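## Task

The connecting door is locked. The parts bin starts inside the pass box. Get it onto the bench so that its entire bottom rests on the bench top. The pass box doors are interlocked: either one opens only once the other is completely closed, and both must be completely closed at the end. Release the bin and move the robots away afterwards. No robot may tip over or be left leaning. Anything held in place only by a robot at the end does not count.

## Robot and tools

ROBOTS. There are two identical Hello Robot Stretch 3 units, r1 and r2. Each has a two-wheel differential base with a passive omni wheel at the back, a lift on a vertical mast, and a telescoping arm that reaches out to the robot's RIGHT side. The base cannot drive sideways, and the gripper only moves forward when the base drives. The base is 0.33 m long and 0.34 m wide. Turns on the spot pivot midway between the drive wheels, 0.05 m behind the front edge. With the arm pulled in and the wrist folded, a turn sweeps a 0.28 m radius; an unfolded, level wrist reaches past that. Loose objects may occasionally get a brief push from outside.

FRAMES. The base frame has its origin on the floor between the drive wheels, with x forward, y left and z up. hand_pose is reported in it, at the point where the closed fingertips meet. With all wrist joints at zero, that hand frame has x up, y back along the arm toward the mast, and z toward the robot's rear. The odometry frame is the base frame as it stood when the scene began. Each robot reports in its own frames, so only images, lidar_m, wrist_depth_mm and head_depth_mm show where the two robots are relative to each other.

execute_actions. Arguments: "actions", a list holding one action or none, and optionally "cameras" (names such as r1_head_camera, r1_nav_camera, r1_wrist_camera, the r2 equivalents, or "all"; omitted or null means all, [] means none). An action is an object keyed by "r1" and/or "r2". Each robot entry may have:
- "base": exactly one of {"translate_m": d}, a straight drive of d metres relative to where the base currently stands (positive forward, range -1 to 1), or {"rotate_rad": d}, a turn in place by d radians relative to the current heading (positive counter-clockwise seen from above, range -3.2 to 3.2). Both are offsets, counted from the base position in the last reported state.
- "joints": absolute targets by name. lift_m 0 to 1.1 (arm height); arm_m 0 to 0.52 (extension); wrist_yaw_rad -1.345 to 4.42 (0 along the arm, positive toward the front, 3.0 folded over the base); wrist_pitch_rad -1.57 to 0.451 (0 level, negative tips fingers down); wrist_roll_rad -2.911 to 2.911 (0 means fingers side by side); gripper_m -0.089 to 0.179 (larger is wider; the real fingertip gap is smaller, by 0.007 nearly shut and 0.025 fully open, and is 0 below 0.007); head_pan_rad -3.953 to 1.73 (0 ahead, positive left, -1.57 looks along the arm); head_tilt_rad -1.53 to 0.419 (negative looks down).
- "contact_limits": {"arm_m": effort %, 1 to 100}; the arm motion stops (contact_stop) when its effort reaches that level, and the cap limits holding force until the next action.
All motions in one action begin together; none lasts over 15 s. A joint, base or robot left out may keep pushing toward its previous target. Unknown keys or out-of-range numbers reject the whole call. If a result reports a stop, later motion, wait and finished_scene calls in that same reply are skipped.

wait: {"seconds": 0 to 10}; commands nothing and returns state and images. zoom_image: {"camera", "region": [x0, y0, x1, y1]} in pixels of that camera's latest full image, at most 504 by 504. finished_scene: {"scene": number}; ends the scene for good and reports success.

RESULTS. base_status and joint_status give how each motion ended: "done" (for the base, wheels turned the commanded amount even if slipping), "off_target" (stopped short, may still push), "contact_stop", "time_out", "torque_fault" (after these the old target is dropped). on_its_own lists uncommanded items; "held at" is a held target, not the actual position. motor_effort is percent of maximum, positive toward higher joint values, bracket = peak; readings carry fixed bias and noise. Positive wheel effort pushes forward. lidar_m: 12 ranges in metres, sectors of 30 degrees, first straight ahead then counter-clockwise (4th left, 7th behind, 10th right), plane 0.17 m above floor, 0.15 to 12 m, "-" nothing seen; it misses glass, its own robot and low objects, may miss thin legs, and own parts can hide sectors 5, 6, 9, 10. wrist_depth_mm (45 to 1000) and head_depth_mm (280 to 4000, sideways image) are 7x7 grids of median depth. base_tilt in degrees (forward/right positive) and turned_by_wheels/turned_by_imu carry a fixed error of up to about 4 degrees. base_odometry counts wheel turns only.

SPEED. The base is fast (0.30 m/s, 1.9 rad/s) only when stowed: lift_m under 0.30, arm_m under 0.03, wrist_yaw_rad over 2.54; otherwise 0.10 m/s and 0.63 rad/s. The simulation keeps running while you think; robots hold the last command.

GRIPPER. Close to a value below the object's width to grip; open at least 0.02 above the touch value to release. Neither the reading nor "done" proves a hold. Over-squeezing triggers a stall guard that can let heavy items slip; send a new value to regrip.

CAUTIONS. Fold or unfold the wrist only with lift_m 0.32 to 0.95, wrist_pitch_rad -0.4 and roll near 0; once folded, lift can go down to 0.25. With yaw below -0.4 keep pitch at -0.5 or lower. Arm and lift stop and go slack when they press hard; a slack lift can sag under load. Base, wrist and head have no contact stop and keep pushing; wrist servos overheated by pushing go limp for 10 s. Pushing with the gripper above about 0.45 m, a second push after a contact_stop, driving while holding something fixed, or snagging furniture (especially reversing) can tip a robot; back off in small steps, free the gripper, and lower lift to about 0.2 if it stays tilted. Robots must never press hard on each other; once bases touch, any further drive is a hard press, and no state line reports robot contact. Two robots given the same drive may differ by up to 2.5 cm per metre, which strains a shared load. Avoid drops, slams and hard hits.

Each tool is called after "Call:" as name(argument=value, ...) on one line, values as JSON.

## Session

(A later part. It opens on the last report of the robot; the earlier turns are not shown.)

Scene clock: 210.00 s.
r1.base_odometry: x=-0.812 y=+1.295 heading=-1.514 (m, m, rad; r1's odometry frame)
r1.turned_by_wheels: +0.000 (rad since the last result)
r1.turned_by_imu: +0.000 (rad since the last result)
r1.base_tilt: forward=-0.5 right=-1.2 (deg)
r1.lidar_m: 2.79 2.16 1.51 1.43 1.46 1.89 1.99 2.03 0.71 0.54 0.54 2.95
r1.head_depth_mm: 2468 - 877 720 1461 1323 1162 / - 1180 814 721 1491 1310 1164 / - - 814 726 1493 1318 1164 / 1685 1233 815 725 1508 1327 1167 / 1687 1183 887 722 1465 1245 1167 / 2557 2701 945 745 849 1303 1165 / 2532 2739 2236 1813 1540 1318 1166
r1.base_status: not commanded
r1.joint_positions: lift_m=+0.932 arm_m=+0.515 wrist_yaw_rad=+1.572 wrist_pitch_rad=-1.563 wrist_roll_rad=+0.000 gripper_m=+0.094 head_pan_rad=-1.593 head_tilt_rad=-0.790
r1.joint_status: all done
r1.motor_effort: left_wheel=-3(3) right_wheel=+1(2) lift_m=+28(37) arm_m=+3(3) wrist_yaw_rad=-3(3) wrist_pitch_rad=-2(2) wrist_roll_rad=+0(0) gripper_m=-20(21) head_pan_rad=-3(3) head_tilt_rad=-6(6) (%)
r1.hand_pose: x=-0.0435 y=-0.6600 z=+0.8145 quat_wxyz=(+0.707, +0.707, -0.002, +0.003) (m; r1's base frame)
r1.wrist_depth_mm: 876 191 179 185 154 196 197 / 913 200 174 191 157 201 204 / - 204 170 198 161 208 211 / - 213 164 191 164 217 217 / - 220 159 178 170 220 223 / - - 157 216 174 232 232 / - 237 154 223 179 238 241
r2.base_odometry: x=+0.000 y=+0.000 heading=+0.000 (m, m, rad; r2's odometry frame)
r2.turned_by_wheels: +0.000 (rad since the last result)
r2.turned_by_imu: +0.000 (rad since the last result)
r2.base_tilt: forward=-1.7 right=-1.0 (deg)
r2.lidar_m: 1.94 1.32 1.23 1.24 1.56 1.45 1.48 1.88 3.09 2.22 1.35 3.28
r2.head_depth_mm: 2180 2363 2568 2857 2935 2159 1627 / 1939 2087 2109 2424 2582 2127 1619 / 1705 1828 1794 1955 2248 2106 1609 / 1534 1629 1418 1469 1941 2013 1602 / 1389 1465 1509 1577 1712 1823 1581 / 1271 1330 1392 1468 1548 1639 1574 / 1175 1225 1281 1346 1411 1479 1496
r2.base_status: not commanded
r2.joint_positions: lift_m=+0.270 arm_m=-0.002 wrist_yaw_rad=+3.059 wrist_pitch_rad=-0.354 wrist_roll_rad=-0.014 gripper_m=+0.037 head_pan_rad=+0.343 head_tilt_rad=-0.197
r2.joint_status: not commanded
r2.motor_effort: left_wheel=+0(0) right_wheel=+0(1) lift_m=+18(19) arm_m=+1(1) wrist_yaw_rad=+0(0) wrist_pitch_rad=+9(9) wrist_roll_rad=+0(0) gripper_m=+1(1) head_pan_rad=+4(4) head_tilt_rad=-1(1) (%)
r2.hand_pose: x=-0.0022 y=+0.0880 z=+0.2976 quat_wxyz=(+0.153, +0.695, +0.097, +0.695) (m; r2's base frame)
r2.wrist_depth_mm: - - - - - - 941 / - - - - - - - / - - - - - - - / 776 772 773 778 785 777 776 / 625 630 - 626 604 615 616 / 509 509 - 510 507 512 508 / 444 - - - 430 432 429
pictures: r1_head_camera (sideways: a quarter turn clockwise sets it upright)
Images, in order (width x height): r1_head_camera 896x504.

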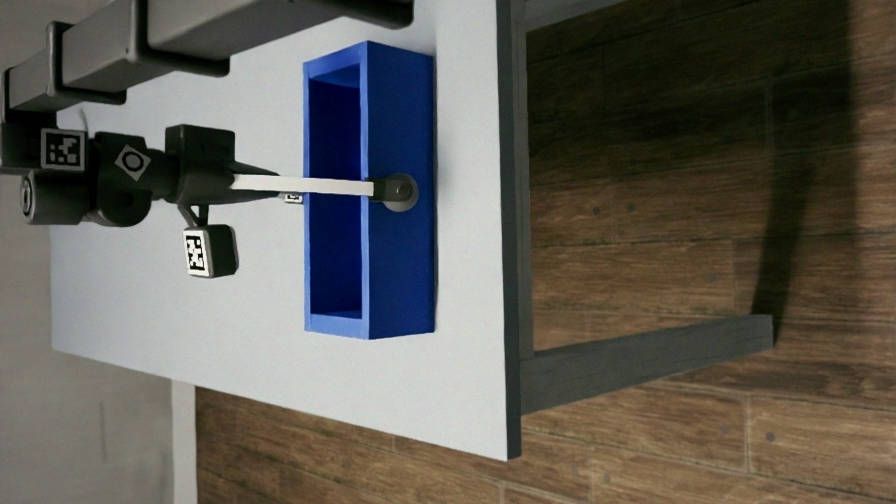

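Call:
execute_actions(actions=[{"r1":{"joints":{"gripper_m":0.179}}}], cameras=[])

Call:
execute_actions(actions=[{"r1":{"joints":{"lift_m":1.01}}}], cameras=[])

Call:
execute_actions(actions=[{"r1":{"base":{"rotate_rad":0.72},"joints":{"arm_m":0.25,"wrist_pitch_rad":0.0,"wrist_yaw_rad":0.6,"gripper_m":0.0,"head_pan_rad":0.3,"head_tilt_rad":-0.5}}}], cameras=["r1_nav_camera","r1_head_camera"])

Scene clock: 230.93 s.
r1.base_odometry: x=-0.812 y=+1.295 heading=-1.514 (m, m, rad; r1's odometry frame)
r1.turned_by_wheels: +0.000 (rad since the last result)
r1.turned_by_imu: -0.001 (rad since the last result)
r1.base_tilt: forward=-0.6 right=-1.3 (deg)
r1.lidar_m: 2.79 2.16 1.51 1.43 1.46 1.90 1.99 2.04 0.72 0.54 0.55 2.96
r1.head_depth_mm: 2464 - 877 721 1450 1314 1172 / - 1173 818 720 1491 1319 1165 / - - 813 720 1487 1315 1161 / 1678 1227 818 723 1488 1324 1162 / 1685 1188 886 724 1465 1256 1169 / 2524 2695 942 744 848 1305 1168 / 2519 2758 2238 1816 1531 1327 1166
r1.base_status: not commanded
r1.joint_positions: lift_m=+0.932 arm_m=+0.515 wrist_yaw_rad=+1.572 wrist_pitch_rad=-1.563 wrist_roll_rad=+0.000 gripper_m=+0.179 head_pan_rad=-1.593 head_tilt_rad=-0.790
r1.joint_status: all done
r1.motor_effort: left_wheel=-3(4) right_wheel=+1(1) lift_m=+30(29) arm_m=+3(3) wrist_yaw_rad=-3(2) wrist_pitch_rad=-2(2) wrist_roll_rad=+0(0) gripper_m=+0(90) head_pan_rad=-3(3) head_tilt_rad=-6(6) (%)
r1.hand_pose: x=-0.0435 y=-0.6600 z=+0.8144 quat_wxyz=(+0.707, +0.707, -0.002, +0.003) (m; r1's base frame)
r1.wrist_depth_mm: 887 192 179 185 153 194 197 / 929 200 174 191 157 202 203 / - 205 170 197 160 209 209 / - 212 165 190 165 216 217 / - 219 160 178 169 222 224 / - 227 157 217 174 229 230 / - 237 154 224 180 238 240
r2.base_odometry: x=+0.000 y=+0.000 heading=+0.000 (m, m, rad; r2's odometry frame)
r2.turned_by_wheels: +0.000 (rad since the last result)
r2.turned_by_imu: +0.001 (rad since the last result)
r2.base_tilt: forward=-1.6 right=-0.9 (deg)
r2.lidar_m: 1.95 1.32 1.23 1.25 1.56 1.45 1.48 1.89 3.10 2.23 1.35 3.28
r2.head_depth_mm: 2181 2373 2588 2850 2900 2136 1624 / 1929 2068 2118 2418 2588 2121 1613 / 1708 1820 1796 1966 2237 2100 1600 / 1534 1624 1417 1469 1944 1997 1596 / 1391 1460 1503 1569 1715 1846 1586 / 1273 1333 1401 1468 1545 1630 1580 / 1170 1229 1279 1341 1404 1476 1503
r2.base_status: not commanded
r2.joint_positions: lift_m=+0.270 arm_m=-0.002 wrist_yaw_rad=+3.059 wrist_pitch_rad=-0.354 wrist_roll_rad=-0.014 gripper_m=+0.037 head_pan_rad=+0.343 head_tilt_rad=-0.197
r2.joint_status: not commanded
r2.motor_effort: left_wheel=+0(0) right_wheel=+0(0) lift_m=+18(18) arm_m=+0(0) wrist_yaw_rad=+0(0) wrist_pitch_rad=+9(8) wrist_roll_rad=+0(0) gripper_m=+1(1) head_pan_rad=+4(4) head_tilt_rad=-1(1) (%)
r2.hand_pose: x=-0.0022 y=+0.0880 z=+0.2976 quat_wxyz=(+0.153, +0.695, +0.097, +0.695) (m; r2's base frame)
r2.wrist_depth_mm: - - - - - - 931 / - - - - - - - / - - - - - - - / 758 780 792 790 760 800 772 / 611 610 - 610 624 615 613 / 514 510 - 513 519 514 515 / 436 - - - 436 432 435
pictures: none
No camera images: the call's "cameras" was empty. Leave "cameras" out to get every camera's image.

Scene clock: 232.47 s.
r1.base_odometry: x=-0.812 y=+1.295 heading=-1.514 (m, m, rad; r1's odometry frame)
r1.turned_by_wheels: +0.000 (rad since the last result)
r1.turned_by_imu: +0.000 (rad since the last result)
r1.base_tilt: forward=-0.6 right=-1.3 (deg)
r1.lidar_m: 2.79 2.16 1.51 1.43 1.47 1.90 1.99 2.03 0.72 0.55 0.54 2.94
r1.head_depth_mm: 1572 1173 905 736 1462 1315 1159 / 1659 1172 818 722 1500 1327 1165 / - 1133 814 721 1491 1318 1166 / 2437 1175 815 724 1494 1333 1166 / 1678 1178 886 725 1459 1244 1168 / 2555 2746 949 743 844 1302 1167 / 2545 2765 2235 1815 1528 1333 1168
r1.base_status: not commanded
r1.joint_positions: lift_m=+1.010 arm_m=+0.515 wrist_yaw_rad=+1.572 wrist_pitch_rad=-1.563 wrist_roll_rad=+0.000 gripper_m=+0.179 head_pan_rad=-1.593 head_tilt_rad=-0.790
r1.joint_status: all done
r1.motor_effort: left_wheel=-4(3) right_wheel=+1(1) lift_m=+39(41) arm_m=+3(3) wrist_yaw_rad=-2(2) wrist_pitch_rad=-2(2) wrist_roll_rad=+0(0) gripper_m=+1(1) head_pan_rad=-3(3) head_tilt_rad=-6(6) (%)
r1.hand_pose: x=-0.0435 y=-0.6600 z=+0.8921 quat_wxyz=(+0.707, +0.707, -0.002, +0.003) (m; r1's base frame)
r1.wrist_depth_mm: 972 270 229 257 253 271 270 / - 276 262 265 265 280 280 / - 280 274 274 274 285 286 / - 293 285 280 285 292 294 / - - 297 294 295 302 305 / - - 308 301 308 316 315 / - - 322 282 322 329 331
r2.base_odometry: x=+0.000 y=+0.000 heading=+0.000 (m, m, rad; r2's odometry frame)
r2.turned_by_wheels: +0.000 (rad since the last result)
r2.turned_by_imu: +0.000 (rad since the last result)
r2.base_tilt: forward=-1.7 right=-1.0 (deg)
r2.lidar_m: 1.94 1.32 1.23 1.25 1.56 1.45 1.47 1.88 3.09 2.22 1.35 3.29
r2.head_depth_mm: 2174 2373 2579 2864 2927 2135 1628 / 1929 2078 2106 2426 2580 2133 1609 / 1714 1816 1805 1950 2241 2106 1603 / 1532 1622 1414 1468 1923 2001 1606 / 1392 1459 1507 1574 1720 1828 1582 / 1275 1334 1401 1472 1548 1638 1574 / 1171 1221 1279 1341 1406 1476 1500
r2.base_status: not commanded
r2.joint_positions: lift_m=+0.270 arm_m=-0.002 wrist_yaw_rad=+3.059 wrist_pitch_rad=-0.354 wrist_roll_rad=-0.014 gripper_m=+0.037 head_pan_rad=+0.343 head_tilt_rad=-0.197
r2.joint_status: not commanded
r2.motor_effort: left_wheel=+0(0) right_wheel=+1(0) lift_m=+19(18) arm_m=+0(0) wrist_yaw_rad=+0(0) wrist_pitch_rad=+8(9) wrist_roll_rad=+0(0) gripper_m=+1(0) head_pan_rad=+4(5) head_tilt_rad=-1(1) (%)
r2.hand_pose: x=-0.0022 y=+0.0880 z=+0.2976 quat_wxyz=(+0.153, +0.695, +0.097, +0.695) (m; r2's base frame)
r2.wrist_depth_mm: - - - - - - 931 / - - - - - - - / - - - - - - - / 790 787 770 784 765 797 763 / 615 613 - 620 605 626 618 / 511 502 - 503 503 512 509 / 440 - - - 431 433 432
pictures: none
No camera images: the call's "cameras" was empty. Leave "cameras" out to get every camera's image.

Scene clock: 235.63 s.
r1.base_odometry: x=-0.812 y=+1.295 heading=-0.794 (m, m, rad; r1's odometry frame)
r1.turned_by_wheels: +0.720 (rad since the last result)
r1.turned_by_imu: +0.724 (rad since the last result)
r1.base_tilt: forward=-0.6 right=-1.3 (deg)
r1.lidar_m: 1.80 1.44 1.43 1.56 2.01 1.99 0.72 0.80 0.54 3.18 2.82 2.79
r1.head_depth_mm: 1721 1887 2094 2352 2022 1608 1349 / 1614 1749 1958 2162 2018 1613 1337 / 1476 733 1742 1960 1966 1607 1351 / 1351 751 817 891 1806 1603 1336 / 1293 835 1568 1046 1875 1601 1343 / 861 1365 1481 1138 1751 1609 1339 / 1167 1006 1106 1472 1656 1602 1346
r1.base_status: done
r1.joint_positions: lift_m=+1.010 arm_m=+0.250 wrist_yaw_rad=+0.603 wrist_pitch_rad=-0.026 wrist_roll_rad=+0.000 gripper_m=+0.000 head_pan_rad=+0.293 head_tilt_rad=-0.507
r1.joint_status: all done
r1.motor_effort: left_wheel=-3(13) right_wheel=+1(6) lift_m=+39(39) arm_m=-2(8) wrist_yaw_rad=-4(5) wrist_pitch_rad=+7(8) wrist_roll_rad=+0(0) gripper_m=-2(88) head_pan_rad=+4(38) head_tilt_rad=+4(33) (%)
r1.hand_pose: x=+0.1234 y=-0.6058 z=+1.1179 quat_wxyz=(+0.678, +0.219, -0.672, +0.201) (m; r1's base frame)
r1.wrist_depth_mm: - - - - - - - / - - - - - - - / - - - - - - - / - - - - - - - / - - - - - - - / - - - - - - - / - - - - - - -
r2.base_odometry: x=+0.000 y=+0.000 heading=+0.000 (m, m, rad; r2's odometry frame)
r2.turned_by_wheels: +0.000 (rad since the last result)
r2.turned_by_imu: +0.000 (rad since the last result)
r2.base_tilt: forward=-1.7 right=-0.9 (deg)
r2.lidar_m: 1.94 1.32 1.23 1.24 1.56 1.45 1.48 1.88 3.09 2.22 1.35 3.30
r2.head_depth_mm: 2173 2366 2574 2817 2963 2129 1621 / 1934 2070 2111 2412 2592 2128 1617 / 1717 1819 1796 1953 2242 2112 1606 / 1533 1614 1421 1471 1937 2004 1595 / 1396 1466 1508 1583 1719 1830 1584 / 1272 1334 1396 1476 1550 1645 1571 / 1170 1224 1279 1337 1405 1475 1512
r2.base_status: not commanded
r2.joint_positions: lift_m=+0.270 arm_m=-0.002 wrist_yaw_rad=+3.059 wrist_pitch_rad=-0.354 wrist_roll_rad=-0.014 gripper_m=+0.037 head_pan_rad=+0.343 head_tilt_rad=-0.197
r2.joint_status: not commanded
r2.motor_effort: left_wheel=+0(0) right_wheel=+0(1) lift_m=+19(18) arm_m=+0(1) wrist_yaw_rad=+0(0) wrist_pitch_rad=+9(9) wrist_roll_rad=+0(0) gripper_m=+1(0) head_pan_rad=+4(4) head_tilt_rad=-1(1) (%)
r2.hand_pose: x=-0.0022 y=+0.0880 z=+0.2976 quat_wxyz=(+0.153, +0.695, +0.097, +0.695) (m; r2's base frame)
r2.wrist_depth_mm: - - - - - - 928 / - - - - - - - / - - - - - - - / 766 793 779 762 777 775 785 / 613 606 - 613 613 617 624 / 503 507 - 509 510 501 511 / 443 - - - 438 430 436
pictures: r1_head_camera (sideways: a quarter turn clockwise sets it upright), r1_nav_camera (sideways: a quarter turn counterclockwise sets it upright)
Images, in order (width x height): r1_head_camera 896x504, r1_nav_camera 672x504.

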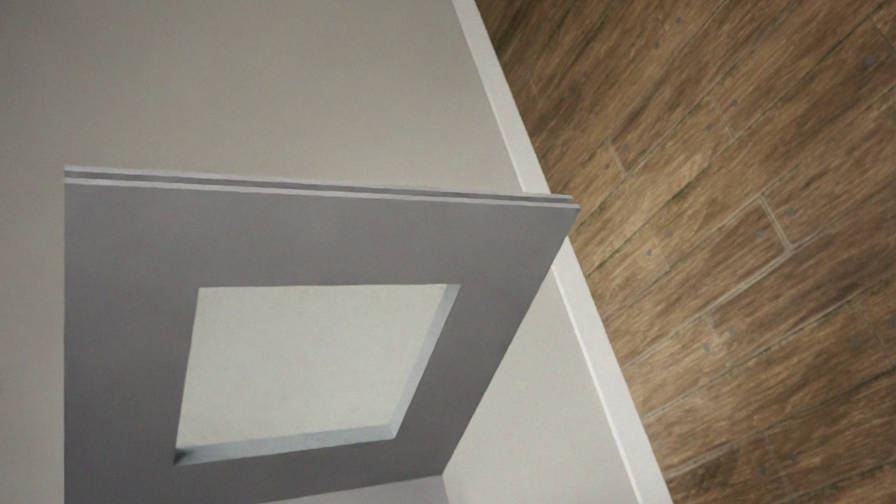

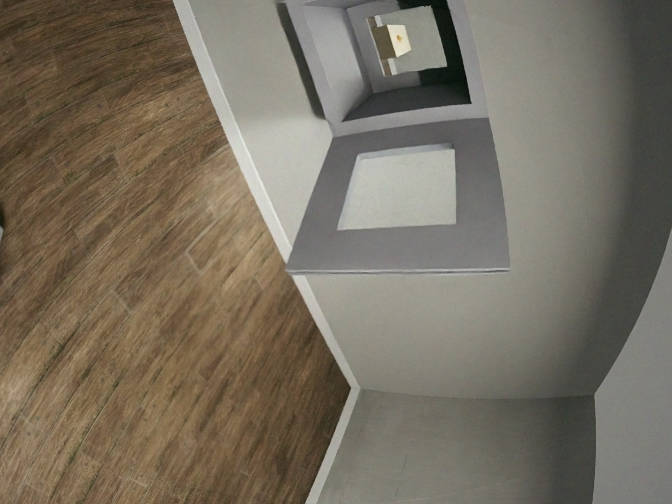

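Call:
execute_actions(actions=[], cameras=["r1_head_camera","r1_nav_camera"])

Scene clock: 248.03 s.
r1.base_odometry: x=-0.812 y=+1.295 heading=-0.794 (m, m, rad; r1's odometry frame)
r1.turned_by_wheels: +0.000 (rad since the last result)
r1.turned_by_imu: -0.001 (rad since the last result)
r1.base_tilt: forward=-0.7 right=-1.2 (deg)
r1.lidar_m: 1.80 1.44 1.42 1.55 2.02 1.99 0.71 0.80 0.54 3.18 2.82 2.79
r1.head_depth_mm: 1713 1885 2118 2365 1997 1602 1335 / 1606 1744 1937 2192 1998 1609 1340 / 1468 731 1754 1954 1925 1613 1344 / 1362 750 814 898 1830 1620 1342 / 1289 836 1576 1044 1845 1597 1345 / 863 1363 1479 1135 1763 1611 1328 / 1169 1004 1112 1472 1639 1598 1341
r1.base_status: done
r1.joint_positions: lift_m=+1.010 arm_m=+0.250 wrist_yaw_rad=+0.603 wrist_pitch_rad=-0.026 wrist_roll_rad=+0.000 gripper_m=+0.000 head_pan_rad=+0.293 head_tilt_rad=-0.507
r1.joint_status: all done
r1.motor_effort: left_wheel=-3(13) right_wheel=+1(6) lift_m=+38(39) arm_m=-3(8) wrist_yaw_rad=-4(5) wrist_pitch_rad=+7(8) wrist_roll_rad=+0(0) gripper_m=-2(88) head_pan_rad=+3(38) head_tilt_rad=+3(33) (%)
r1.hand_pose: x=+0.1234 y=-0.6058 z=+1.1179 quat_wxyz=(+0.678, +0.219, -0.672, +0.201) (m; r1's base frame)
r1.wrist_depth_mm: - - - - - - - / - - - - - - - / - - - - - - - / - - - - - - - / - - - - - - - / - - - - - - - / - - - - - - -
r2.base_odometry: x=+0.000 y=+0.000 heading=+0.000 (m, m, rad; r2's odometry frame)
r2.turned_by_wheels: +0.000 (rad since the last result)
r2.turned_by_imu: +0.001 (rad since the last result)
r2.base_tilt: forward=-1.7 right=-1.0 (deg)
r2.lidar_m: 1.95 1.32 1.23 1.25 1.56 1.45 1.47 1.88 3.08 2.23 1.35 3.29
r2.head_depth_mm: 2177 2369 2585 2872 2925 2149 1624 / 1921 2068 2098 2431 2592 2126 1623 / 1704 1814 1782 1947 2263 2119 1598 / 1536 1635 1422 1465 1939 2007 1594 / 1392 1457 1514 1573 1719 1826 1580 / 1274 1334 1398 1463 1549 1636 1569 / 1176 1223 1277 1335 1405 1477 1504
r2.base_status: not commanded
r2.joint_positions: lift_m=+0.270 arm_m=-0.002 wrist_yaw_rad=+3.059 wrist_pitch_rad=-0.354 wrist_roll_rad=-0.014 gripper_m=+0.037 head_pan_rad=+0.343 head_tilt_rad=-0.197
r2.joint_status: not commanded
r2.motor_effort: left_wheel=+0(0) right_wheel=+1(1) lift_m=+19(18) arm_m=+0(1) wrist_yaw_rad=+0(0) wrist_pitch_rad=+9(9) wrist_roll_rad=+0(0) gripper_m=+0(0) head_pan_rad=+5(4) head_tilt_rad=-1(1) (%)
r2.hand_pose: x=-0.0022 y=+0.0880 z=+0.2976 quat_wxyz=(+0.153, +0.695, +0.097, +0.695) (m; r2's base frame)
r2.wrist_depth_mm: - - - - - - 926 / - - - - - - - / - - - - - - - / 785 772 782 779 796 778 797 / 616 626 - 609 624 615 620 / 507 507 - 507 512 498 518 / 446 - - - 431 433 433
pictures: r1_head_camera (sideways: a quarter turn clockwise sets it upright), r1_nav_camera (sideways: a quarter turn counterclockwise sets it upright)
Images, in order (width x height): r1_head_camera 896x504, r1_nav_camera 672x504.

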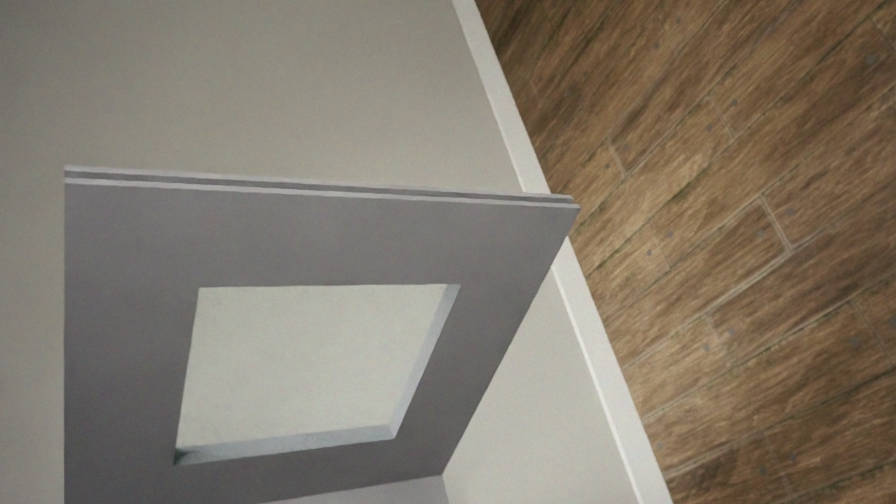

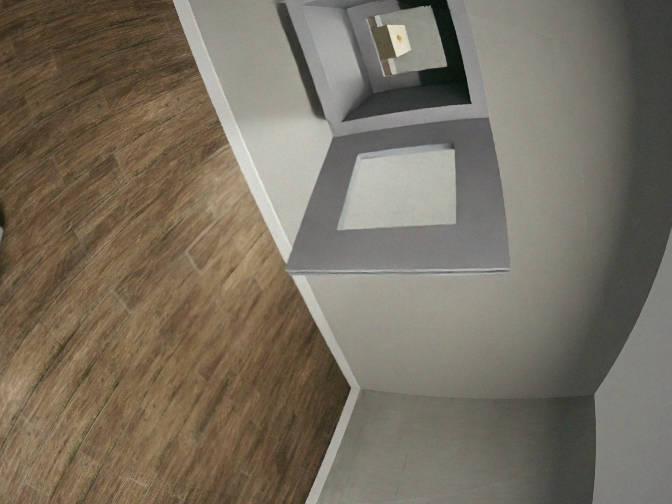

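Call:
execute_actions(actions=[{"r1":{"base":{"translate_m":0.555},"joints":{"lift_m":0.63,"arm_m":0.15,"wrist_yaw_rad":0.5,"head_pan_rad":0.6,"head_tilt_rad":-0.7}}}], cameras=["r1_head_camera","r1_nav_camera"])

Scene clock: 274.40 s.
r1.base_odometry: x=-0.423 y=+0.899 heading=-0.795 (m, m, rad; r1's odometry frame)
r1.turned_by_wheels: +0.000 (rad since the last result)
r1.turned_by_imu: +0.001 (rad since the last result)
r1.base_tilt: forward=-0.6 right=-1.2 (deg)
r1.lidar_m: 1.37 1.10 1.09 1.18 1.77 2.43 1.26 0.91 2.32 2.97 2.37 2.35
r1.head_depth_mm: 1028 1152 1318 1539 1655 1396 1202 / 1011 1119 1275 1472 1617 1402 1206 / 979 1091 1229 1426 1577 1400 1215 / 955 1063 1170 445 1530 1378 1182 / - - 295 332 398 502 1192 / - 294 328 410 580 1365 1210 / 308 356 1079 788 1417 1394 1208
r1.base_status: done
r1.joint_positions: lift_m=+0.630 arm_m=+0.150 wrist_yaw_rad=+0.503 wrist_pitch_rad=-0.025 wrist_roll_rad=+0.000 gripper_m=+0.000 head_pan_rad=+0.593 head_tilt_rad=-0.691
r1.joint_status: all done
r1.motor_effort: left_wheel=-4(6) right_wheel=+2(5) lift_m=+29(35) arm_m=-2(6) wrist_yaw_rad=-3(4) wrist_pitch_rad=+7(7) wrist_roll_rad=+0(0) gripper_m=-2(3) head_pan_rad=+4(26) head_tilt_rad=-5(25) (%)
r1.hand_pose: x=+0.1017 y=-0.5192 z=+0.7384 quat_wxyz=(+0.687, +0.185, -0.682, +0.167) (m; r1's base frame)
r1.wrist_depth_mm: - - - - - - - / - - - - - - - / - - - - - - - / - - - - - - - / - - - - - - - / - - - - - - - / - - - - - - -
r2.base_odometry: x=+0.000 y=+0.000 heading=+0.000 (m, m, rad; r2's odometry frame)
r2.turned_by_wheels: +0.000 (rad since the last result)
r2.turned_by_imu: +0.002 (rad since the last result)
r2.base_tilt: forward=-1.7 right=-1.0 (deg)
r2.lidar_m: 1.94 1.32 1.23 1.25 1.56 1.45 1.47 1.88 3.10 2.22 1.35 3.30
r2.head_depth_mm: 2199 2371 2611 2845 2910 2138 1620 / 1940 2071 2114 2446 2588 2128 1606 / 1716 1817 1809 1952 2240 2098 1609 / 1538 1624 1415 1463 1942 2007 1595 / 1400 1462 1505 1573 1726 1821 1584 / 1268 1334 1400 1475 1549 1640 1575 / 1174 1226 1279 1340 1400 1477 1499
r2.base_status: not commanded
r2.joint_positions: lift_m=+0.270 arm_m=-0.002 wrist_yaw_rad=+3.059 wrist_pitch_rad=-0.354 wrist_roll_rad=-0.014 gripper_m=+0.037 head_pan_rad=+0.343 head_tilt_rad=-0.197
r2.joint_status: not commanded
r2.motor_effort: left_wheel=+0(0) right_wheel=+0(1) lift_m=+18(19) arm_m=+0(0) wrist_yaw_rad=+0(0) wrist_pitch_rad=+9(8) wrist_roll_rad=+0(0) gripper_m=+1(1) head_pan_rad=+5(5) head_tilt_rad=-2(1) (%)
r2.hand_pose: x=-0.0022 y=+0.0880 z=+0.2976 quat_wxyz=(+0.153, +0.695, +0.097, +0.695) (m; r2's base frame)
r2.wrist_depth_mm: - - - - - - 905 / - - - - - - - / - - - - - - - / 778 789 774 794 759 791 785 / 611 617 - 614 619 611 611 / 504 504 - 508 500 506 506 / 437 - - - 429 430 442
pictures: r1_head_camera (sideways: a quarter turn clockwise sets it upright), r1_nav_camera (sideways: a quarter turn counterclockwise sets it upright)
Images, in order (width x height): r1_head_camera 896x504, r1_nav_camera 672x504.

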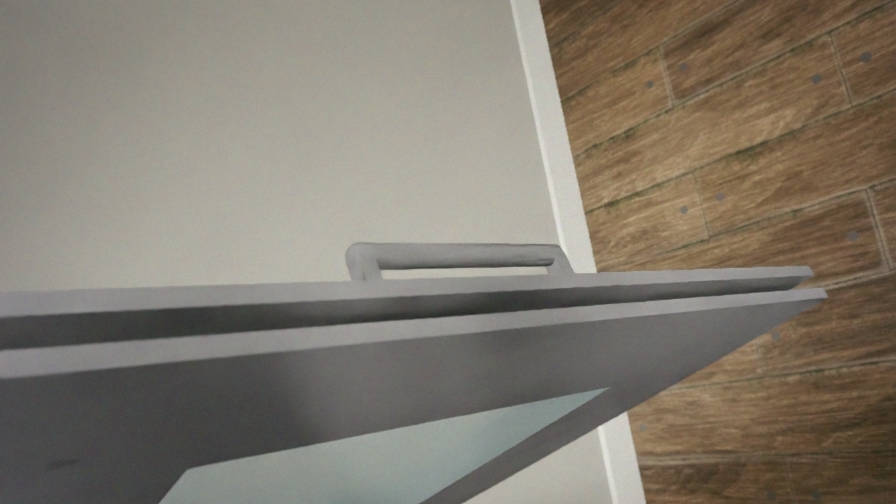

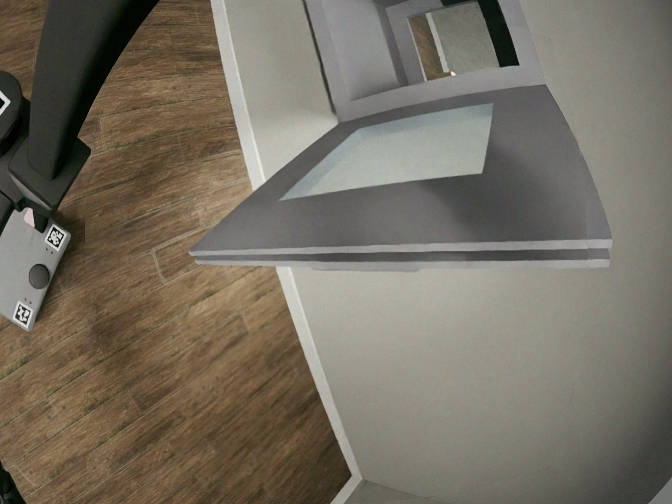

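Call:
execute_actions(actions=[{"r1":{"base":{"rotate_rad":1.9},"joints":{"head_pan_rad":-1.2,"head_tilt_rad":-0.9}}}], cameras=["r1_head_camera","r1_nav_camera"])

Scene clock: 281.40 s.
r1.base_odometry: x=-0.423 y=+0.899 heading=+1.105 (m, m, rad; r1's odometry frame)
r1.turned_by_wheels: +1.900 (rad since the last result)
r1.turned_by_imu: +1.912 (rad since the last result)
r1.base_tilt: forward=-0.5 right=-1.2 (deg)
r1.lidar_m: 1.45 2.42 2.48 0.92 0.92 3.33 2.49 2.35 1.66 1.16 1.09 1.11
r1.head_depth_mm: 1034 1198 1432 1599 1460 1219 1134 / 1023 1180 1397 1593 1399 1248 1132 / - 313 401 1564 1410 1258 1131 / - 298 347 437 574 1265 1131 / 318 374 486 628 1409 1263 1137 / 958 1068 780 1548 1435 1268 1139 / 672 832 1264 1509 1452 1268 1134
r1.base_status: done
r1.joint_positions: lift_m=+0.630 arm_m=+0.150 wrist_yaw_rad=+0.502 wrist_pitch_rad=-0.025 wrist_roll_rad=+0.000 gripper_m=+0.000 head_pan_rad=-1.193 head_tilt_rad=-0.889
r1.joint_status: all done
r1.motor_effort: left_wheel=-3(11) right_wheel=+1(5) lift_m=+29(29) arm_m=-2(3) wrist_yaw_rad=-3(3) wrist_pitch_rad=+7(7) wrist_roll_rad=+0(0) gripper_m=-3(2) head_pan_rad=-3(37) head_tilt_rad=-7(27) (%)
r1.hand_pose: x=+0.1015 y=-0.5193 z=+0.7384 quat_wxyz=(+0.687, +0.184, -0.682, +0.167) (m; r1's base frame)
r1.wrist_depth_mm: 412 664 678 684 727 740 767 / 389 681 701 734 749 769 802 / 334 697 741 748 768 808 832 / 319 712 758 799 800 851 845 / 733 766 784 - 847 841 891 / 770 792 827 864 862 893 961 / 822 812 848 889 902 919 999
r2.base_odometry: x=+0.000 y=+0.000 heading=+0.000 (m, m, rad; r2's odometry frame)
r2.turned_by_wheels: +0.000 (rad since the last result)
r2.turned_by_imu: +0.000 (rad since the last result)
r2.base_tilt: forward=-1.6 right=-0.8 (deg)
r2.lidar_m: 1.94 1.32 1.23 1.25 1.56 1.45 1.48 1.88 3.10 2.23 1.35 3.29
r2.head_depth_mm: 2188 2385 2582 2838 2938 2128 1622 / 1929 2074 2112 2425 2597 2113 1613 / 1722 1828 1800 1954 2263 2098 1609 / 1539 1617 1422 1463 1941 2001 1592 / 1394 1470 1500 1574 1732 1838 1579 / 1275 1329 1401 1468 1549 1640 1577 / 1171 1221 1286 1340 1401 1477 1507
r2.base_status: not commanded
r2.joint_positions: lift_m=+0.270 arm_m=-0.002 wrist_yaw_rad=+3.059 wrist_pitch_rad=-0.354 wrist_roll_rad=-0.014 gripper_m=+0.037 head_pan_rad=+0.343 head_tilt_rad=-0.197
r2.joint_status: not commanded
r2.motor_effort: left_wheel=+0(0) right_wheel=+0(1) lift_m=+19(18) arm_m=+1(0) wrist_yaw_rad=+0(0) wrist_pitch_rad=+9(9) wrist_roll_rad=+0(0) gripper_m=+1(0) head_pan_rad=+5(4) head_tilt_rad=-2(1) (%)
r2.hand_pose: x=-0.0022 y=+0.0880 z=+0.2976 quat_wxyz=(+0.153, +0.695, +0.097, +0.695) (m; r2's base frame)
r2.wrist_depth_mm: - - - - - - 939 / - - - - - - - / - - - - - - - / 767 765 783 784 763 770 787 / 626 601 - 605 613 615 615 / 512 505 - 511 510 519 510 / 436 - - - 431 428 431
pictures: r1_head_camera (sideways: a quarter turn clockwise sets it upright), r1_nav_camera (sideways: a quarter turn counterclockwise sets it upright)
Images, in order (width x height): r1_head_camera 896x504, r1_nav_camera 672x504.

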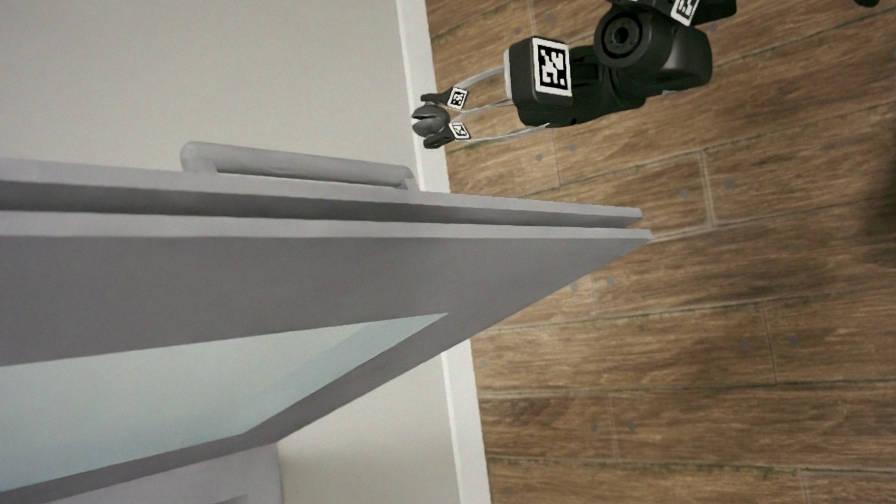

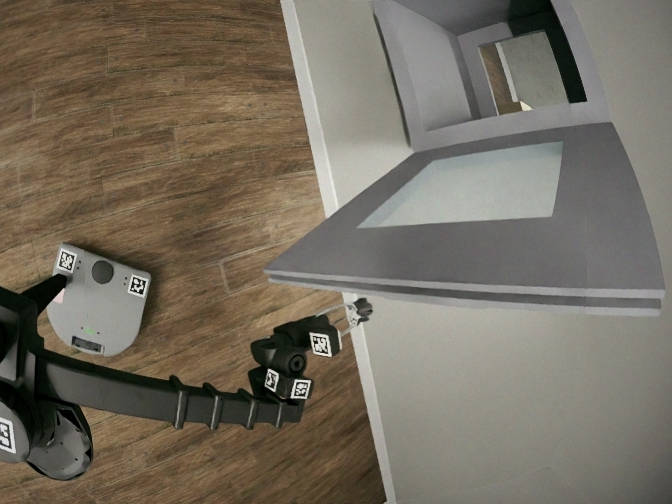

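Call:
execute_actions(actions=[{"r1":{"base":{"rotate_rad":0.3},"joints":{"head_pan_rad":-1.3}}}], cameras=["r1_head_camera"])

Call:
execute_actions(actions=[{"r1":{"base":{"rotate_rad":0.27}}}], cameras=["r1_head_camera","r1_nav_camera"])

Scene clock: 288.00 s.
r1.base_odometry: x=-0.423 y=+0.899 heading=+1.405 (m, m, rad; r1's odometry frame)
r1.turned_by_wheels: +0.300 (rad since the last result)
r1.turned_by_imu: +0.301 (rad since the last result)
r1.base_tilt: forward=-0.7 right=-1.3 (deg)
r1.lidar_m: 2.04 2.43 1.27 0.91 3.26 2.77 2.36 2.31 1.28 1.09 1.09 1.24
r1.head_depth_mm: 984 1087 1273 1532 1481 1228 1147 / - 289 328 452 - 1242 1128 / 307 329 364 425 535 1239 1128 / 961 1074 707 709 1413 1264 1128 / 703 865 1330 1573 1431 1267 1139 / 1184 972 1338 1578 1431 1266 1140 / 1248 1000 1340 1581 1435 1263 1140
r1.base_status: done
r1.joint_positions: lift_m=+0.630 arm_m=+0.150 wrist_yaw_rad=+0.498 wrist_pitch_rad=-0.025 wrist_roll_rad=+0.000 gripper_m=+0.000 head_pan_rad=-1.293 head_tilt_rad=-0.889
r1.joint_status: all done
r1.motor_effort: left_wheel=-3(11) right_wheel=+1(8) lift_m=+30(29) arm_m=-2(2) wrist_yaw_rad=+3(5) wrist_pitch_rad=+7(7) wrist_roll_rad=+0(0) gripper_m=-2(2) head_pan_rad=-2(14) head_tilt_rad=-7(7) (%)
r1.hand_pose: x=+0.1006 y=-0.5198 z=+0.7384 quat_wxyz=(+0.688, +0.183, -0.683, +0.165) (m; r1's base frame)
r1.wrist_depth_mm: - 103 496 672 636 619 573 / - 85 268 689 657 629 595 / - 84 208 715 698 648 615 / - 84 204 761 701 675 640 / - 83 200 - 739 688 674 / - 83 165 822 745 734 685 / - 82 863 831 789 755 709
r2.base_odometry: x=+0.000 y=+0.000 heading=+0.000 (m, m, rad; r2's odometry frame)
r2.turned_by_wheels: +0.000 (rad since the last result)
r2.turned_by_imu: +0.000 (rad since the last result)
r2.base_tilt: forward=-1.7 right=-0.8 (deg)
r2.lidar_m: 1.95 1.32 1.23 1.25 1.55 1.45 1.47 1.88 3.09 2.23 1.35 3.31
r2.head_depth_mm: 2180 2371 2575 2840 2922 2132 1626 / 1948 2082 2096 2426 2577 2118 1614 / 1722 1817 1813 1965 2258 2121 1600 / 1540 1623 1418 1454 1923 2007 1601 / 1396 1466 1504 1574 1703 1827 1582 / 1272 1336 1397 1467 1556 1640 1579 / 1174 1224 1282 1336 1397 1480 1510
r2.base_status: not commanded
r2.joint_positions: lift_m=+0.270 arm_m=-0.002 wrist_yaw_rad=+3.059 wrist_pitch_rad=-0.354 wrist_roll_rad=-0.014 gripper_m=+0.037 head_pan_rad=+0.343 head_tilt_rad=-0.197
r2.joint_status: not commanded
r2.motor_effort: left_wheel=+0(0) right_wheel=+0(1) lift_m=+19(19) arm_m=+1(1) wrist_yaw_rad=+0(0) wrist_pitch_rad=+8(8) wrist_roll_rad=+0(0) gripper_m=+0(0) head_pan_rad=+4(5) head_tilt_rad=-1(2) (%)
r2.hand_pose: x=-0.0022 y=+0.0880 z=+0.2976 quat_wxyz=(+0.153, +0.695, +0.097, +0.695) (m; r2's base frame)
r2.wrist_depth_mm: - - - - - - 928 / - - - - - - - / - - - - - - - / 764 768 773 788 785 793 776 / 624 608 - 615 617 626 614 / 507 509 - 514 507 507 500 / 439 - - - 433 434 432
pictures: r1_head_camera (sideways: a quarter turn clockwise sets it upright)
Images, in order (width x height): r1_head_camera 896x504.

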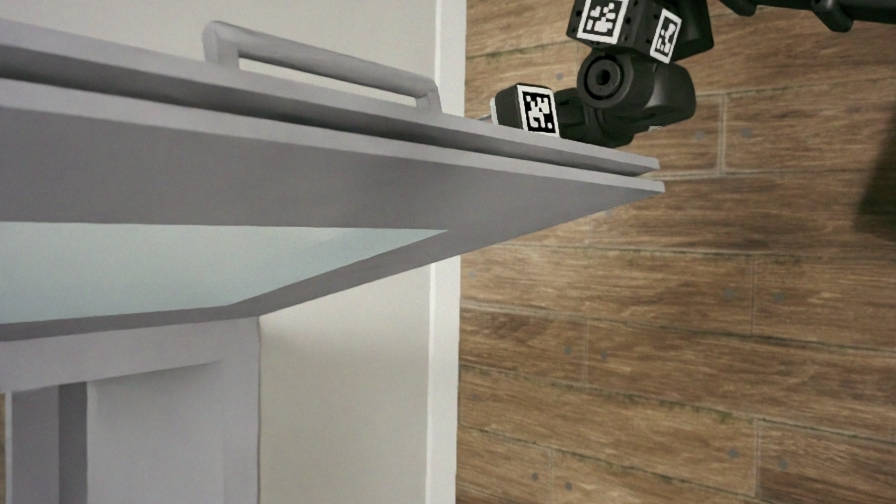

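Scene clock: 289.87 s.
r1.base_odometry: x=-0.423 y=+0.899 heading=+1.675 (m, m, rad; r1's odometry frame)
r1.turned_by_wheels: +0.270 (rad since the last result)
r1.turned_by_imu: +0.269 (rad since the last result)
r1.base_tilt: forward=-0.6 right=-1.2 (deg)
r1.lidar_m: 2.43 1.27 0.91 2.32 3.34 2.46 2.35 1.59 1.14 1.09 1.12 1.51
r1.head_depth_mm: 941 1067 1241 1466 1480 1222 1133 / 796 1079 1292 1520 - 1248 1126 / 699 811 1330 1585 1412 1260 1128 / 1259 990 878 1587 1432 1274 1131 / 1276 1027 801 1613 1444 1261 1136 / 1222 1065 750 1609 1446 1262 1132 / 1078 1100 715 1560 1440 1273 1127
r1.base_status: done
r1.joint_positions: lift_m=+0.630 arm_m=+0.150 wrist_yaw_rad=+0.497 wrist_pitch_rad=-0.025 wrist_roll_rad=+0.000 gripper_m=+0.000 head_pan_rad=-1.293 head_tilt_rad=-0.889
r1.joint_status: not commanded
r1.motor_effort: left_wheel=-4(24) right_wheel=+2(16) lift_m=+29(29) arm_m=-2(2) wrist_yaw_rad=+3(52) wrist_pitch_rad=+7(7) wrist_roll_rad=+0(0) gripper_m=-3(5) head_pan_rad=-2(3) head_tilt_rad=-7(7) (%)
r1.hand_pose: x=+0.1005 y=-0.5198 z=+0.7384 quat_wxyz=(+0.688, +0.183, -0.683, +0.165) (m; r1's base frame)
r1.wrist_depth_mm: - 715 923 391 433 584 521 / - 720 864 396 570 591 537 / 273 303 345 395 628 610 546 / 281 312 353 420 679 631 567 / - - 997 - 738 631 585 / - - - 870 758 674 606 / - - - 913 794 686 616
r2.base_odometry: x=+0.000 y=+0.000 heading=+0.000 (m, m, rad; r2's odometry frame)
r2.turned_by_wheels: +0.000 (rad since the last result)
r2.turned_by_imu: +0.000 (rad since the last result)
r2.base_tilt: forward=-1.7 right=-0.9 (deg)
r2.lidar_m: 1.94 1.31 1.23 1.25 1.56 1.45 1.47 1.88 3.09 2.23 1.35 3.30
r2.head_depth_mm: 2194 2375 2585 2839 2925 2142 1613 / 1932 2066 2105 2399 2577 2127 1622 / 1715 1833 1803 1949 2234 2086 1606 / 1521 1621 1412 1464 1938 2008 1591 / 1390 1465 1506 1573 1726 1838 1582 / 1277 1332 1403 1473 1558 1647 1582 / 1172 1229 1276 1338 1407 1474 1509
r2.base_status: not commanded
r2.joint_positions: lift_m=+0.270 arm_m=-0.002 wrist_yaw_rad=+3.059 wrist_pitch_rad=-0.354 wrist_roll_rad=-0.014 gripper_m=+0.037 head_pan_rad=+0.343 head_tilt_rad=-0.197
r2.joint_status: not commanded
r2.motor_effort: left_wheel=+0(1) right_wheel=+0(0) lift_m=+19(19) arm_m=+1(0) wrist_yaw_rad=+0(0) wrist_pitch_rad=+8(9) wrist_roll_rad=+0(0) gripper_m=+0(0) head_pan_rad=+5(3) head_tilt_rad=-1(1) (%)
r2.hand_pose: x=-0.0022 y=+0.0880 z=+0.2976 quat_wxyz=(+0.153, +0.695, +0.097, +0.695) (m; r2's base frame)
r2.wrist_depth_mm: - - - - - - 940 / - - - - - - - / - - - - - - - / 770 789 787 758 771 784 760 / 619 607 - 617 616 601 617 / 502 509 - 513 508 508 508 / 444 - - - 436 438 429
pictures: r1_head_camera (sideways: a quarter turn clockwise sets it upright), r1_nav_camera (sideways: a quarter turn counterclockwise sets it upright)
Images, in order (width x height): r1_head_camera 896x504, r1_nav_camera 672x504.

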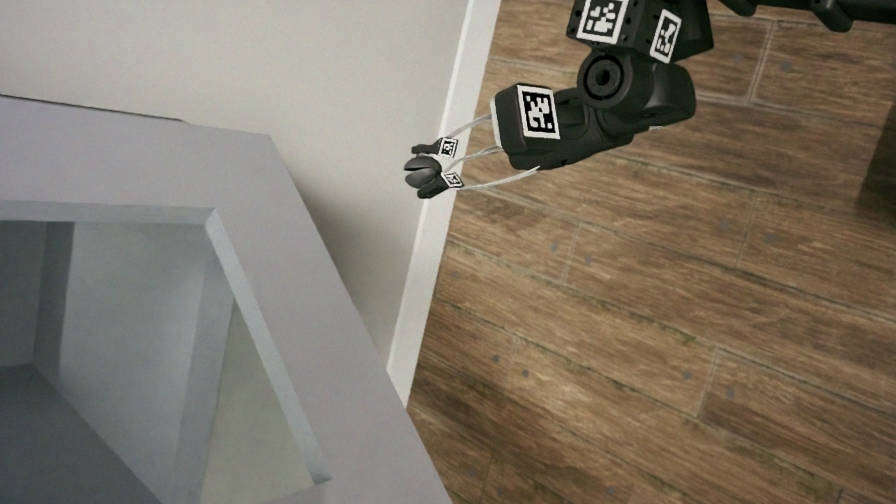

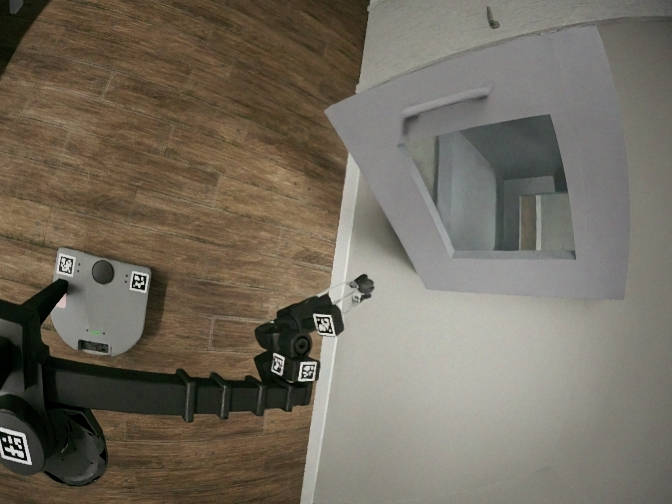

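Call:
execute_actions(actions=[{"r1":{"joints":{"head_pan_rad":-1.1,"head_tilt_rad":-0.4,"wrist_yaw_rad":0.0}}}], cameras=["r1_head_camera","r1_nav_camera"])

Scene clock: 294.60 s.
r1.base_odometry: x=-0.423 y=+0.899 heading=+1.675 (m, m, rad; r1's odometry frame)
r1.turned_by_wheels: +0.000 (rad since the last result)
r1.turned_by_imu: +0.000 (rad since the last result)
r1.base_tilt: forward=-0.5 right=-1.2 (deg)
r1.lidar_m: 2.43 1.27 0.91 2.32 3.36 2.46 2.35 1.59 1.14 1.09 1.12 1.50
r1.head_depth_mm: 905 703 744 805 878 1224 1326 / 943 691 750 813 860 1304 1381 / 981 671 1543 1429 864 1382 1445 / 1035 659 1373 1397 849 1480 1442 / 1089 646 1127 1244 1121 1567 1443 / 1152 632 695 1138 799 1617 1433 / 1207 622 658 701 762 820 1437
r1.base_status: not commanded
r1.joint_positions: lift_m=+0.630 arm_m=+0.150 wrist_yaw_rad=+0.003 wrist_pitch_rad=-0.025 wrist_roll_rad=+0.000 gripper_m=+0.000 head_pan_rad=-1.107 head_tilt_rad=-0.409
r1.joint_status: all done
r1.motor_effort: left_wheel=-4(4) right_wheel=+2(2) lift_m=+29(29) arm_m=-2(2) wrist_yaw_rad=-5(7) wrist_pitch_rad=+7(7) wrist_roll_rad=+0(0) gripper_m=-3(2) head_pan_rad=+4(20) head_tilt_rad=+5(39) (%)
r1.hand_pose: x=-0.0206 y=-0.5507 z=+0.7384 quat_wxyz=(+0.707, +0.010, -0.707, -0.008) (m; r1's base frame)
r1.wrist_depth_mm: 799 374 637 637 655 654 677 / 355 382 641 655 667 687 694 / 340 393 670 694 698 706 709 / 347 409 709 726 721 725 740 / 710 725 721 - 757 772 772 / 736 751 760 766 787 799 796 / 779 792 798 804 811 823 829
r2.base_odometry: x=+0.000 y=+0.000 heading=+0.000 (m, m, rad; r2's odometry frame)
r2.turned_by_wheels: +0.000 (rad since the last result)
r2.turned_by_imu: +0.000 (rad since the last result)
r2.base_tilt: forward=-1.6 right=-0.9 (deg)
r2.lidar_m: 1.95 1.32 1.23 1.25 1.56 1.45 1.47 1.88 3.09 2.23 1.35 3.31
r2.head_depth_mm: 2180 2373 2610 2865 2934 2160 1624 / 1942 2071 2105 2415 2606 2145 1619 / 1709 1822 1796 1960 2230 2111 1610 / 1540 1629 1419 1467 1945 1983 1599 / 1394 1473 1497 1573 1716 1823 1586 / 1271 1334 1396 1468 1546 1639 1568 / 1173 1218 1278 1342 1397 1478 1506
r2.base_status: not commanded
r2.joint_positions: lift_m=+0.270 arm_m=-0.002 wrist_yaw_rad=+3.059 wrist_pitch_rad=-0.354 wrist_roll_rad=-0.014 gripper_m=+0.037 head_pan_rad=+0.343 head_tilt_rad=-0.197
r2.joint_status: not commanded
r2.motor_effort: left_wheel=+0(0) right_wheel=+1(1) lift_m=+18(18) arm_m=+0(1) wrist_yaw_rad=+0(0) wrist_pitch_rad=+8(9) wrist_roll_rad=+0(0) gripper_m=+1(0) head_pan_rad=+3(6) head_tilt_rad=-2(1) (%)
r2.hand_pose: x=-0.0022 y=+0.0880 z=+0.2976 quat_wxyz=(+0.153, +0.695, +0.097, +0.695) (m; r2's base frame)
r2.wrist_depth_mm: - - - - - - 950 / - - - - - - - / - - - - - - - / 778 752 774 772 788 777 782 / 612 608 - 607 619 602 617 / 511 506 - 510 512 515 512 / 448 - - - 433 433 434
pictures: r1_head_camera (sideways: a quarter turn clockwise sets it upright), r1_nav_camera (sideways: a quarter turn counterclockwise sets it upright)
Images, in order (width x height): r1_head_camera 896x504, r1_nav_camera 672x504.

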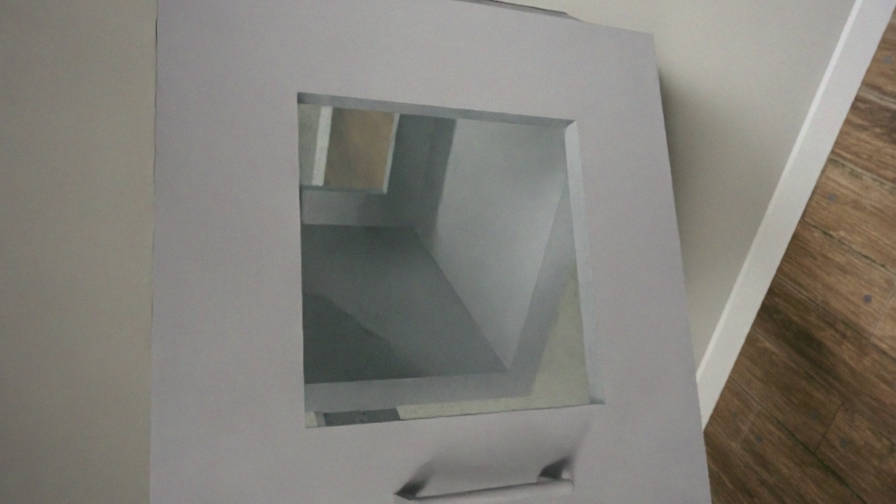

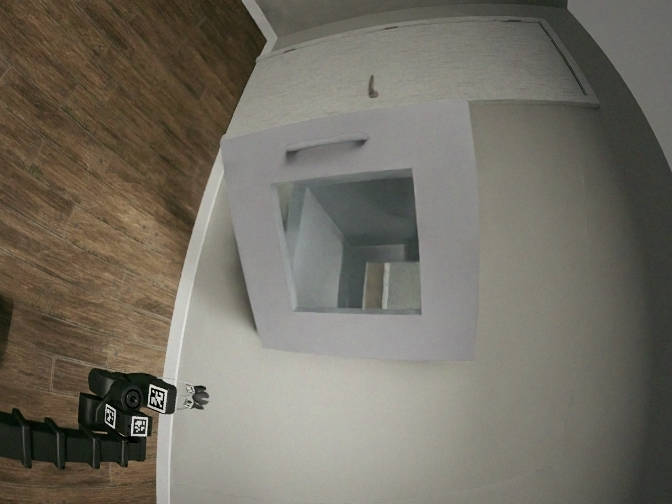

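Call:
execute_actions(actions=[{"r1":{"base":{"translate_m":0.5},"joints":{"arm_m":0.07,"head_pan_rad":-1.57,"head_tilt_rad":-0.7}}}], cameras=["r1_head_camera","r1_nav_camera"])

Scene clock: 305.30 s.
r1.base_odometry: x=-0.475 y=+1.397 heading=+1.675 (m, m, rad; r1's odometry frame)
r1.turned_by_wheels: +0.000 (rad since the last result)
r1.turned_by_imu: +0.002 (rad since the last result)
r1.base_tilt: forward=-0.5 right=-1.3 (deg)
r1.lidar_m: 1.93 2.00 0.98 0.90 0.91 2.98 2.85 1.57 1.12 1.08 1.11 1.47
r1.head_depth_mm: 521 1155 1058 845 1488 1385 1255 / 478 1356 1103 781 1508 1394 1256 / 443 1365 1061 729 787 1441 - / 413 459 507 569 695 1392 1209 / 385 427 477 548 647 1402 1212 / 381 776 918 1327 1528 1392 1210 / 907 817 1156 1324 1541 1401 1210
r1.base_status: done
r1.joint_positions: lift_m=+0.630 arm_m=+0.070 wrist_yaw_rad=+0.003 wrist_pitch_rad=-0.025 wrist_roll_rad=+0.000 gripper_m=+0.000 head_pan_rad=-1.563 head_tilt_rad=-0.691
r1.joint_status: all done
r1.motor_effort: left_wheel=-3(6) right_wheel=+2(5) lift_m=+29(29) arm_m=-3(5) wrist_yaw_rad=-4(5) wrist_pitch_rad=+7(7) wrist_roll_rad=+0(0) gripper_m=-2(2) head_pan_rad=-3(30) head_tilt_rad=-6(35) (%)
r1.hand_pose: x=-0.0208 y=-0.4708 z=+0.7384 quat_wxyz=(+0.707, +0.010, -0.707, -0.008) (m; r1's base frame)
r1.wrist_depth_mm: 135 150 179 - 857 473 740 / 138 155 185 248 679 455 757 / 143 157 190 238 318 482 791 / 148 162 195 248 335 789 801 / 763 165 199 - 812 836 847 / 793 171 205 870 878 887 893 / 851 881 875 896 877 890 925
r2.base_odometry: x=+0.000 y=+0.000 heading=+0.000 (m, m, rad; r2's odometry frame)
r2.turned_by_wheels: +0.000 (rad since the last result)
r2.turned_by_imu: +0.001 (rad since the last result)
r2.base_tilt: forward=-1.6 right=-1.0 (deg)
r2.lidar_m: 1.95 1.32 1.23 1.25 1.55 1.45 1.48 1.88 3.10 2.23 1.35 3.29
r2.head_depth_mm: 2191 2381 2612 2829 2932 2139 1625 / 1930 2060 2085 2408 2573 2114 1612 / 1697 1824 1790 1957 2238 2106 1609 / 1527 1615 1420 1475 1938 2008 1604 / 1394 1464 1502 1571 1725 1834 1582 / 1277 1335 1400 1476 1555 1637 1578 / 1171 1224 1275 1339 1406 1470 1500
r2.base_status: not commanded
r2.joint_positions: lift_m=+0.270 arm_m=-0.002 wrist_yaw_rad=+3.059 wrist_pitch_rad=-0.354 wrist_roll_rad=-0.014 gripper_m=+0.037 head_pan_rad=+0.343 head_tilt_rad=-0.197
r2.joint_status: not commanded
r2.motor_effort: left_wheel=+0(0) right_wheel=+0(0) lift_m=+18(18) arm_m=+0(0) wrist_yaw_rad=+1(1) wrist_pitch_rad=+9(9) wrist_roll_rad=+0(0) gripper_m=+1(0) head_pan_rad=+5(5) head_tilt_rad=-1(1) (%)
r2.hand_pose: x=-0.0022 y=+0.0880 z=+0.2976 quat_wxyz=(+0.153, +0.695, +0.097, +0.695) (m; r2's base frame)
r2.wrist_depth_mm: - - - - - - 910 / - - - - - - - / - - - - - - - / 771 793 779 768 773 768 780 / 624 629 - 616 619 618 613 / 497 505 - 509 505 513 519 / 440 - - - 441 439 433
pictures: r1_head_camera (sideways: a quarter turn clockwise sets it upright), r1_nav_camera (sideways: a quarter turn counterclockwise sets it upright)
Images, in order (width x height): r1_head_camera 896x504, r1_nav_camera 672x504.

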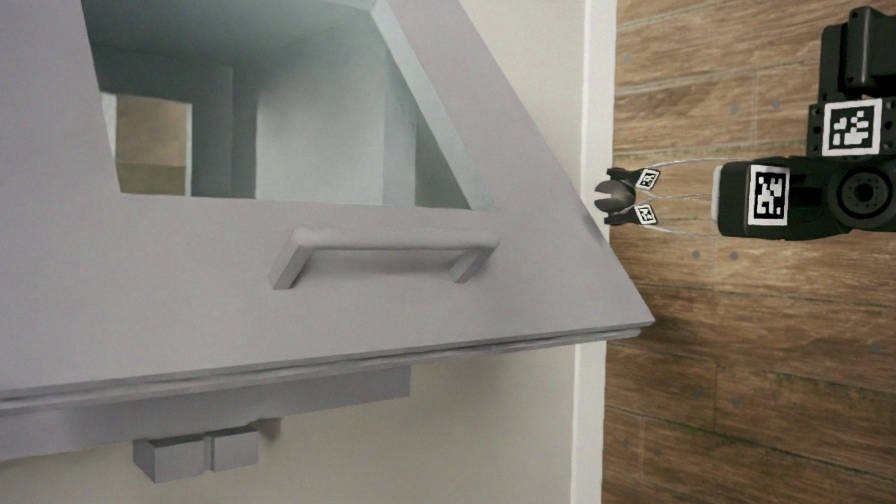

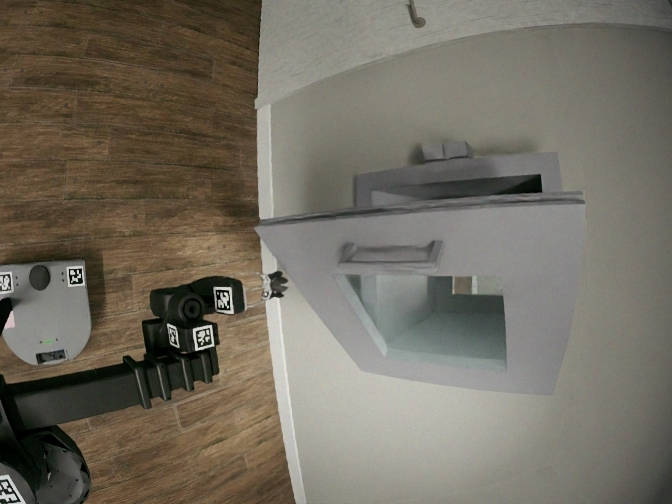

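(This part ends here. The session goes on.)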